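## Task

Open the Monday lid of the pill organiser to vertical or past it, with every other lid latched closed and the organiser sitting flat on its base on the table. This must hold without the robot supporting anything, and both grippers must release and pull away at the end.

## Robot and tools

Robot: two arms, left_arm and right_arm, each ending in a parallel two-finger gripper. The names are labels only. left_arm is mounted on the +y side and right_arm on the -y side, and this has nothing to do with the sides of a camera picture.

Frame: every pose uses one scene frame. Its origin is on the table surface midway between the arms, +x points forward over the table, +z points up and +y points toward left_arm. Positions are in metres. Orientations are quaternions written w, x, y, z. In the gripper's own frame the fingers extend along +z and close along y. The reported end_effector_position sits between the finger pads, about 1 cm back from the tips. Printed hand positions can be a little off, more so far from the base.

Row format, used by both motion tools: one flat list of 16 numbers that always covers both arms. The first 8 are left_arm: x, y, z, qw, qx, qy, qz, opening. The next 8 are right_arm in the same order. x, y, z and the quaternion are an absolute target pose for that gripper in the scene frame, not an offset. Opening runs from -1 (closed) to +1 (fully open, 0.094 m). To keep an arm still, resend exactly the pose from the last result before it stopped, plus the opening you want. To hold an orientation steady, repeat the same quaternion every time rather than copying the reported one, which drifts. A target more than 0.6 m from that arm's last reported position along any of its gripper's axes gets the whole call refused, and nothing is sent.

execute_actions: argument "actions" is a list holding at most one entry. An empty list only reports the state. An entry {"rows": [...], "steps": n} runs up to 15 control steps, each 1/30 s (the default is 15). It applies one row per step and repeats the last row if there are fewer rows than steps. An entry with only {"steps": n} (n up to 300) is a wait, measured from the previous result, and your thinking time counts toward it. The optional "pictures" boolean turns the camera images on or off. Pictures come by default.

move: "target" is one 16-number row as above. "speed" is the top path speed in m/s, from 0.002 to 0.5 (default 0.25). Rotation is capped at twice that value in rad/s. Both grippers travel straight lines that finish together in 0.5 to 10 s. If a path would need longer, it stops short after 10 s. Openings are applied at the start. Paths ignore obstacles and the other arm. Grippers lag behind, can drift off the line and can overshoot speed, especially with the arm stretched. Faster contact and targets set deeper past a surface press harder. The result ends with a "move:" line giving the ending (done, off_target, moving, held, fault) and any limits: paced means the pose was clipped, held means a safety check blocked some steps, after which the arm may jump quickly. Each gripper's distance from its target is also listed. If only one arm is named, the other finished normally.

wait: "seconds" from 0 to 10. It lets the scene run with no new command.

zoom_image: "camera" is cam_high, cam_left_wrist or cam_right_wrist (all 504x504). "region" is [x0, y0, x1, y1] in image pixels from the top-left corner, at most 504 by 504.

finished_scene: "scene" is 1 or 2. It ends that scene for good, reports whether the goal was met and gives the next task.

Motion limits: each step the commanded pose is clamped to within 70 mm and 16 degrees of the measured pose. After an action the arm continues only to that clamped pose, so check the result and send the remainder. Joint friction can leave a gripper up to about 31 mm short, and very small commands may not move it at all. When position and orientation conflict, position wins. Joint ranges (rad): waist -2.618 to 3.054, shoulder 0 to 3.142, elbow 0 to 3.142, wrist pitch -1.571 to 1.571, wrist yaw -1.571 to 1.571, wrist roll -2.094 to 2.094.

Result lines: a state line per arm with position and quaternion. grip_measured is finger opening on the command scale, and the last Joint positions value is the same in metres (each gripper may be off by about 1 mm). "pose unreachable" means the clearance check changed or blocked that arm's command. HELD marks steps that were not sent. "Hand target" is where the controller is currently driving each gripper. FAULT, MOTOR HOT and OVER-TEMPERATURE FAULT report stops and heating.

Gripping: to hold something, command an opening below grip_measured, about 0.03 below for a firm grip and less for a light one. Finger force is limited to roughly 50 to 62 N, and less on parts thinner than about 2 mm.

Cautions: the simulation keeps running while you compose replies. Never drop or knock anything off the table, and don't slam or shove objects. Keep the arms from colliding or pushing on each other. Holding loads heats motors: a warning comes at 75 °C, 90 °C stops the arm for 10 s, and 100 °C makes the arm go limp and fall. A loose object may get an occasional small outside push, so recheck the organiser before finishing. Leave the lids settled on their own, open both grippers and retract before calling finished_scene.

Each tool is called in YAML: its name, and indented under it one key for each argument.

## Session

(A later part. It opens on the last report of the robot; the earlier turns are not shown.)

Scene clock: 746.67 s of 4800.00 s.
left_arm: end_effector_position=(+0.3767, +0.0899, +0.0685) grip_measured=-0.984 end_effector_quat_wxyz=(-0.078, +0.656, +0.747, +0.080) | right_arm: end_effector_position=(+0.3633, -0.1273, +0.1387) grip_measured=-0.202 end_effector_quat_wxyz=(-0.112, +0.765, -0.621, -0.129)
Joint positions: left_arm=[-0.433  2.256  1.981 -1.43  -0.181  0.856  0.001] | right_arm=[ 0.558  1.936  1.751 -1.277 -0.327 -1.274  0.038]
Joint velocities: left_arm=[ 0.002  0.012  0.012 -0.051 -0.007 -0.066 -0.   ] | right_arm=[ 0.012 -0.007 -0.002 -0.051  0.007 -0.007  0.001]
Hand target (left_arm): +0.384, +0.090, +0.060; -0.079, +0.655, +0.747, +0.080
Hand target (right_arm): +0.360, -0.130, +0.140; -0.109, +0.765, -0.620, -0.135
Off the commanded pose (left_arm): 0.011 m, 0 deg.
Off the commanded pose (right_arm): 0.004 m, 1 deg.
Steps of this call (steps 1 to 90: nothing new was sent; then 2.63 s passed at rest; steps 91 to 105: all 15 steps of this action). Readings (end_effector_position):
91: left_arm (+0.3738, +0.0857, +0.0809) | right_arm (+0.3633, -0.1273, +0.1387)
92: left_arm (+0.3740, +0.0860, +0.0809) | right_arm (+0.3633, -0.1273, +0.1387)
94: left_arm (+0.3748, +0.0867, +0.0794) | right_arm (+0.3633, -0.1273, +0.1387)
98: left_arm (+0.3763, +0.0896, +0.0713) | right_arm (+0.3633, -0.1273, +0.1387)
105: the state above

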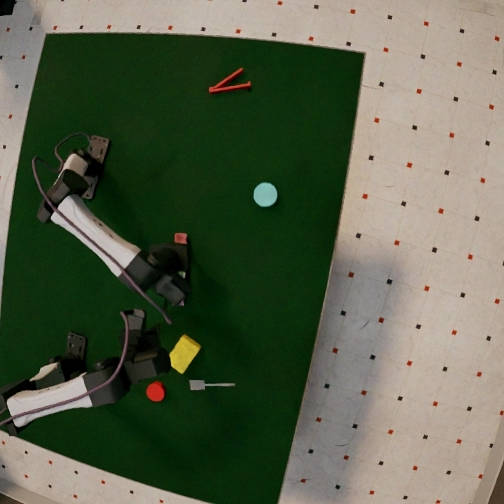

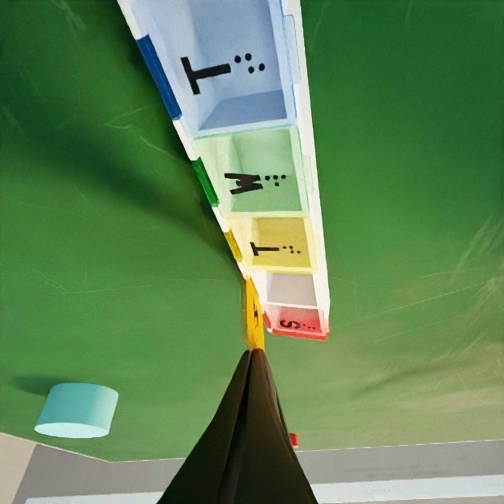

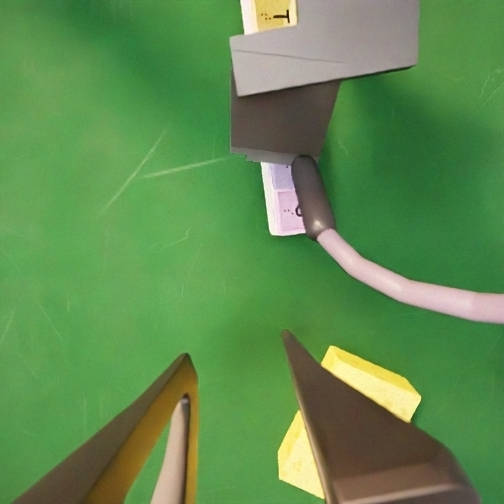

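execute_actions:
  actions:
    - {"rows":[[0.384,0.09,0.062,-0.079,0.655,0.747,0.08,-0.8,0.36,-0.13,0.14,0.109,-0.765,0.62,0.135,-0.2],[0.384,0.09,0.062,-0.079,0.655,0.747,0.08,-0.8,0.36,-0.13,0.14,0.109,-0.765,0.62,0.135,-0.2],[0.384,0.09,0.062,-0.079,0.655,0.747,0.08,-0.8,0.36,-0.13,0.14,0.109,-0.765,0.62,0.135,-0.2],[0.384,0.09,0.062,-0.079,0.655,0.747,0.08,-0.8,0.36,-0.13,0.14,0.109,-0.765,0.62,0.135,-0.2],[0.384,0.09,0.062,-0.079,0.655,0.747,0.08,-0.8,0.36,-0.13,0.14,0.109,-0.765,0.62,0.135,-0.2],[0.384,0.09,0.062,-0.079,0.655,0.747,0.08,-0.8,0.36,-0.13,0.14,0.109,-0.765,0.62,0.135,-0.2],[0.388,0.09,0.063,-0.079,0.655,0.747,0.08,-0.8,0.36,-0.13,0.14,0.109,-0.765,0.62,0.135,-0.2],[0.391,0.09,0.063,-0.079,0.655,0.747,0.08,-0.8,0.36,-0.13,0.14,0.109,-0.765,0.62,0.135,-0.2],[0.394,0.09,0.063,-0.079,0.655,0.747,0.08,-0.8,0.36,-0.13,0.14,0.109,-0.765,0.62,0.135,-0.2],[0.397,0.09,0.063,-0.079,0.655,0.747,0.08,-0.8,0.36,-0.13,0.14,0.109,-0.765,0.62,0.135,-0.2]],"steps":15}

Scene clock: 759.43 s of 4800.00 s.
left_arm: end_effector_position=(+0.3978, +0.0847, +0.0721) grip_measured=-0.802 end_effector_quat_wxyz=(-0.057, +0.654, +0.750, +0.082) | right_arm: end_effector_position=(+0.3633, -0.1273, +0.1387) grip_measured=-0.202 end_effector_quat_wxyz=(-0.112, +0.765, -0.621, -0.129)
Joint positions: left_arm=[-0.416  2.305  2.084 -1.437 -0.181  0.87   0.009] | right_arm=[ 0.558  1.936  1.751 -1.277 -0.327 -1.274  0.038]
Joint velocities: left_arm=[ 0.012  0.071  0.046  0.022 -0.022  0.007 -0.001] | right_arm=[ 0.007 -0.017 -0.002  0.037  0.051  0.007 -0.   ]
Hand target (left_arm): +0.397, +0.090, +0.063; -0.078, +0.655, +0.747, +0.080
Hand target (right_arm): +0.360, -0.130, +0.140; -0.109, +0.765, -0.620, -0.135
Off the commanded pose (left_arm): 0.011 m, 3 deg.
Off the commanded pose (right_arm): 0.004 m, 1 deg.
Steps of this call (steps 1 to 90: nothing new was sent; then 9.27 s passed at rest; steps 91 to 105: all 15 steps of this action). Readings (end_effector_position):
91: left_arm (+0.3769, +0.0898, +0.0686) | right_arm (+0.3633, -0.1273, +0.1387)
92: left_arm (+0.3773, +0.0895, +0.0690) | right_arm (+0.3633, -0.1273, +0.1387)
94: left_arm (+0.3782, +0.0890, +0.0700) | right_arm (+0.3633, -0.1273, +0.1387)
98: left_arm (+0.3811, +0.0874, +0.0712) | right_arm (+0.3633, -0.1273, +0.1387)
105: the state above

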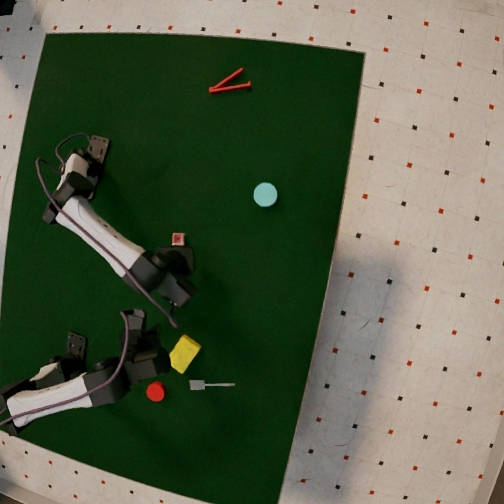

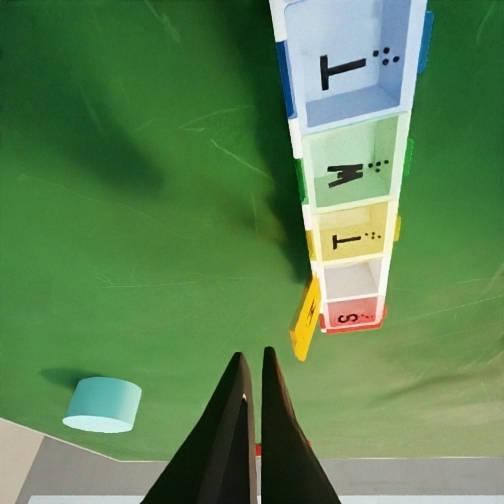

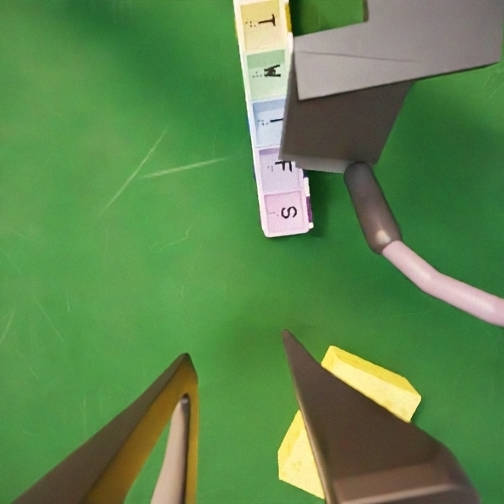

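move:
  target: [0.395,0.09,0.14,-0.079,0.655,0.747,0.08,-0.8,0.33,-0.2,0.16,0.109,-0.765,0.62,0.135,-0.2]
  speed: 0.12

move:
  target: [0.25,0.24,0.16,0.117,0.612,0.742,0.247,-0.8,0.3,-0.22,0.16,0.109,-0.765,0.62,0.135,-0.2]
  speed: 0.2

zoom_image:
  camera: "cam_high"
  region: [140,210,230,320]

Scene clock: 769.60 s of 4800.00 s.
left_arm: end_effector_position=(+0.3962, +0.0860, +0.1356) grip_measured=-0.802 end_effector_quat_wxyz=(-0.020, +0.659, +0.747, +0.088) | right_arm: end_effector_position=(+0.3365, -0.1978, +0.1590) grip_measured=-0.202 end_effector_quat_wxyz=(-0.111, +0.765, -0.622, -0.125)
Joint positions: left_arm=[-0.416  2.234  2.223 -1.569 -0.181  0.888  0.009] | right_arm=[ 0.407  1.741  1.586 -1.355 -0.331 -1.432  0.038]
Joint velocities: left_arm=[-0.002  0.002 -0.002 -0.037 -0.037  0.037 -0.001] | right_arm=[-0.012 -0.002 -0.002 -0.081 -0.022 -0.037 -0.   ]
Hand target (left_arm): +0.394, +0.090, +0.139; -0.025, +0.660, +0.745, +0.091
Hand target (right_arm): +0.329, -0.201, +0.159; -0.107, +0.766, -0.620, -0.132
Off the commanded pose (left_arm): 0.006 m, 7 deg.
Off the commanded pose (right_arm): 0.007 m, 1 deg.
joint sent to its limit (left arm) — the command would take joint 4 (wrist pitch) past its lower limit, so that joint was sent only as far as its limit.
After step 90, 6.03 s passed at rest.
move: off_target (left_arm)

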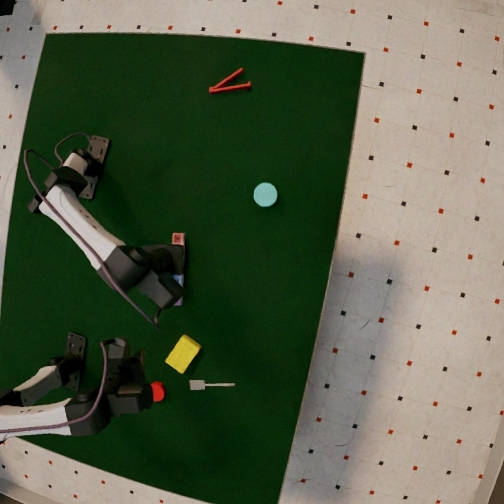

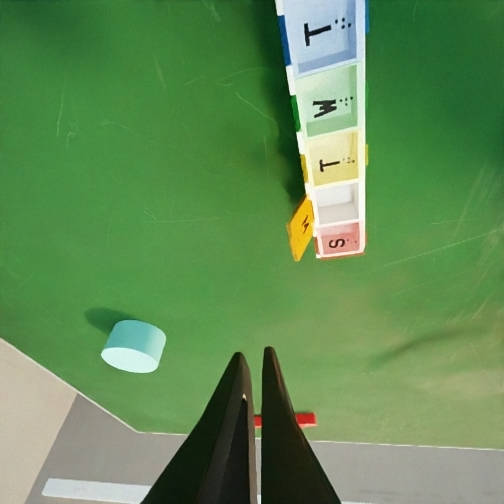

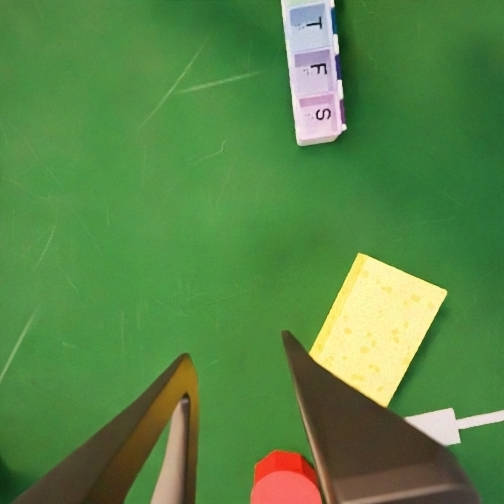

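Scene clock: 771.17 s of 4800.00 s.
left_arm: end_effector_position=(+0.2496, +0.2338, +0.1575) grip_measured=-0.802 end_effector_quat_wxyz=(+0.116, +0.616, +0.740, +0.242) | right_arm: end_effector_position=(+0.3059, -0.2166, +0.1588) grip_measured=-0.202 end_effector_quat_wxyz=(-0.110, +0.766, -0.620, -0.128)
Joint positions: left_arm=[-0.387  1.096  0.96  -1.101 -0.436  0.935  0.009] | right_arm=[ 0.377  1.617  1.447 -1.358 -0.337 -1.469  0.038]
Joint velocities: left_arm=[ 0.017 -0.007  0.002  0.066  0.037 -0.022  0.001] | right_arm=[-0.012  0.007 -0.002 -0.051 -0.022 -0.037 -0.   ]
Hand target (left_arm): +0.249, +0.238, +0.155; +0.117, +0.613, +0.741, +0.248
Hand target (right_arm): +0.300, -0.220, +0.159; -0.108, +0.765, -0.620, -0.135
Off the commanded pose (left_arm): 0.007 m, 1 deg.
Off the commanded pose (right_arm): 0.007 m, 1 deg.
move: done

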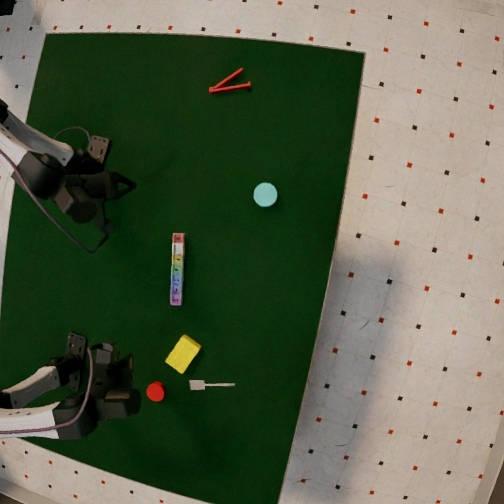

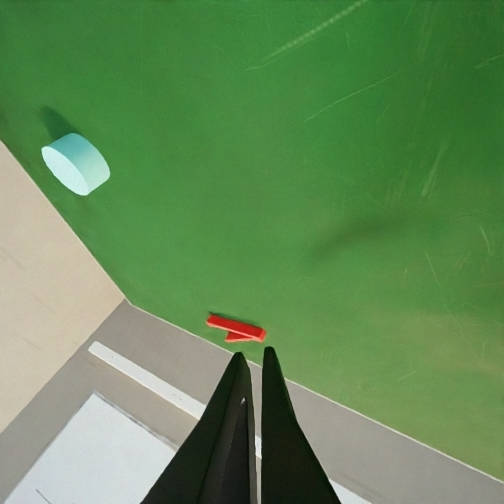

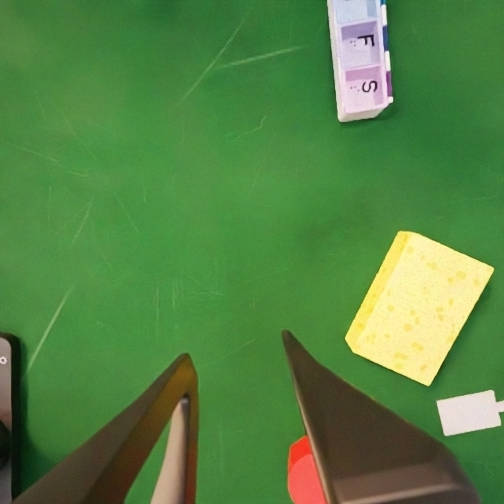

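Region (140, 210, 230, 320) of cam_high's 504x504 image, scaled by 4.582, with more detail than that image has; it fills the left 412 columns of this view, and the rest is white.

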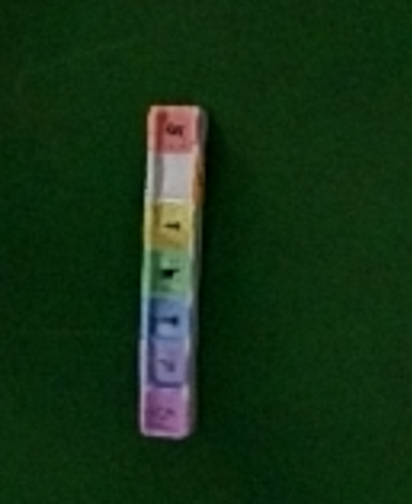

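finished_scene:
  scene: 2

The scene is finished: the task was done.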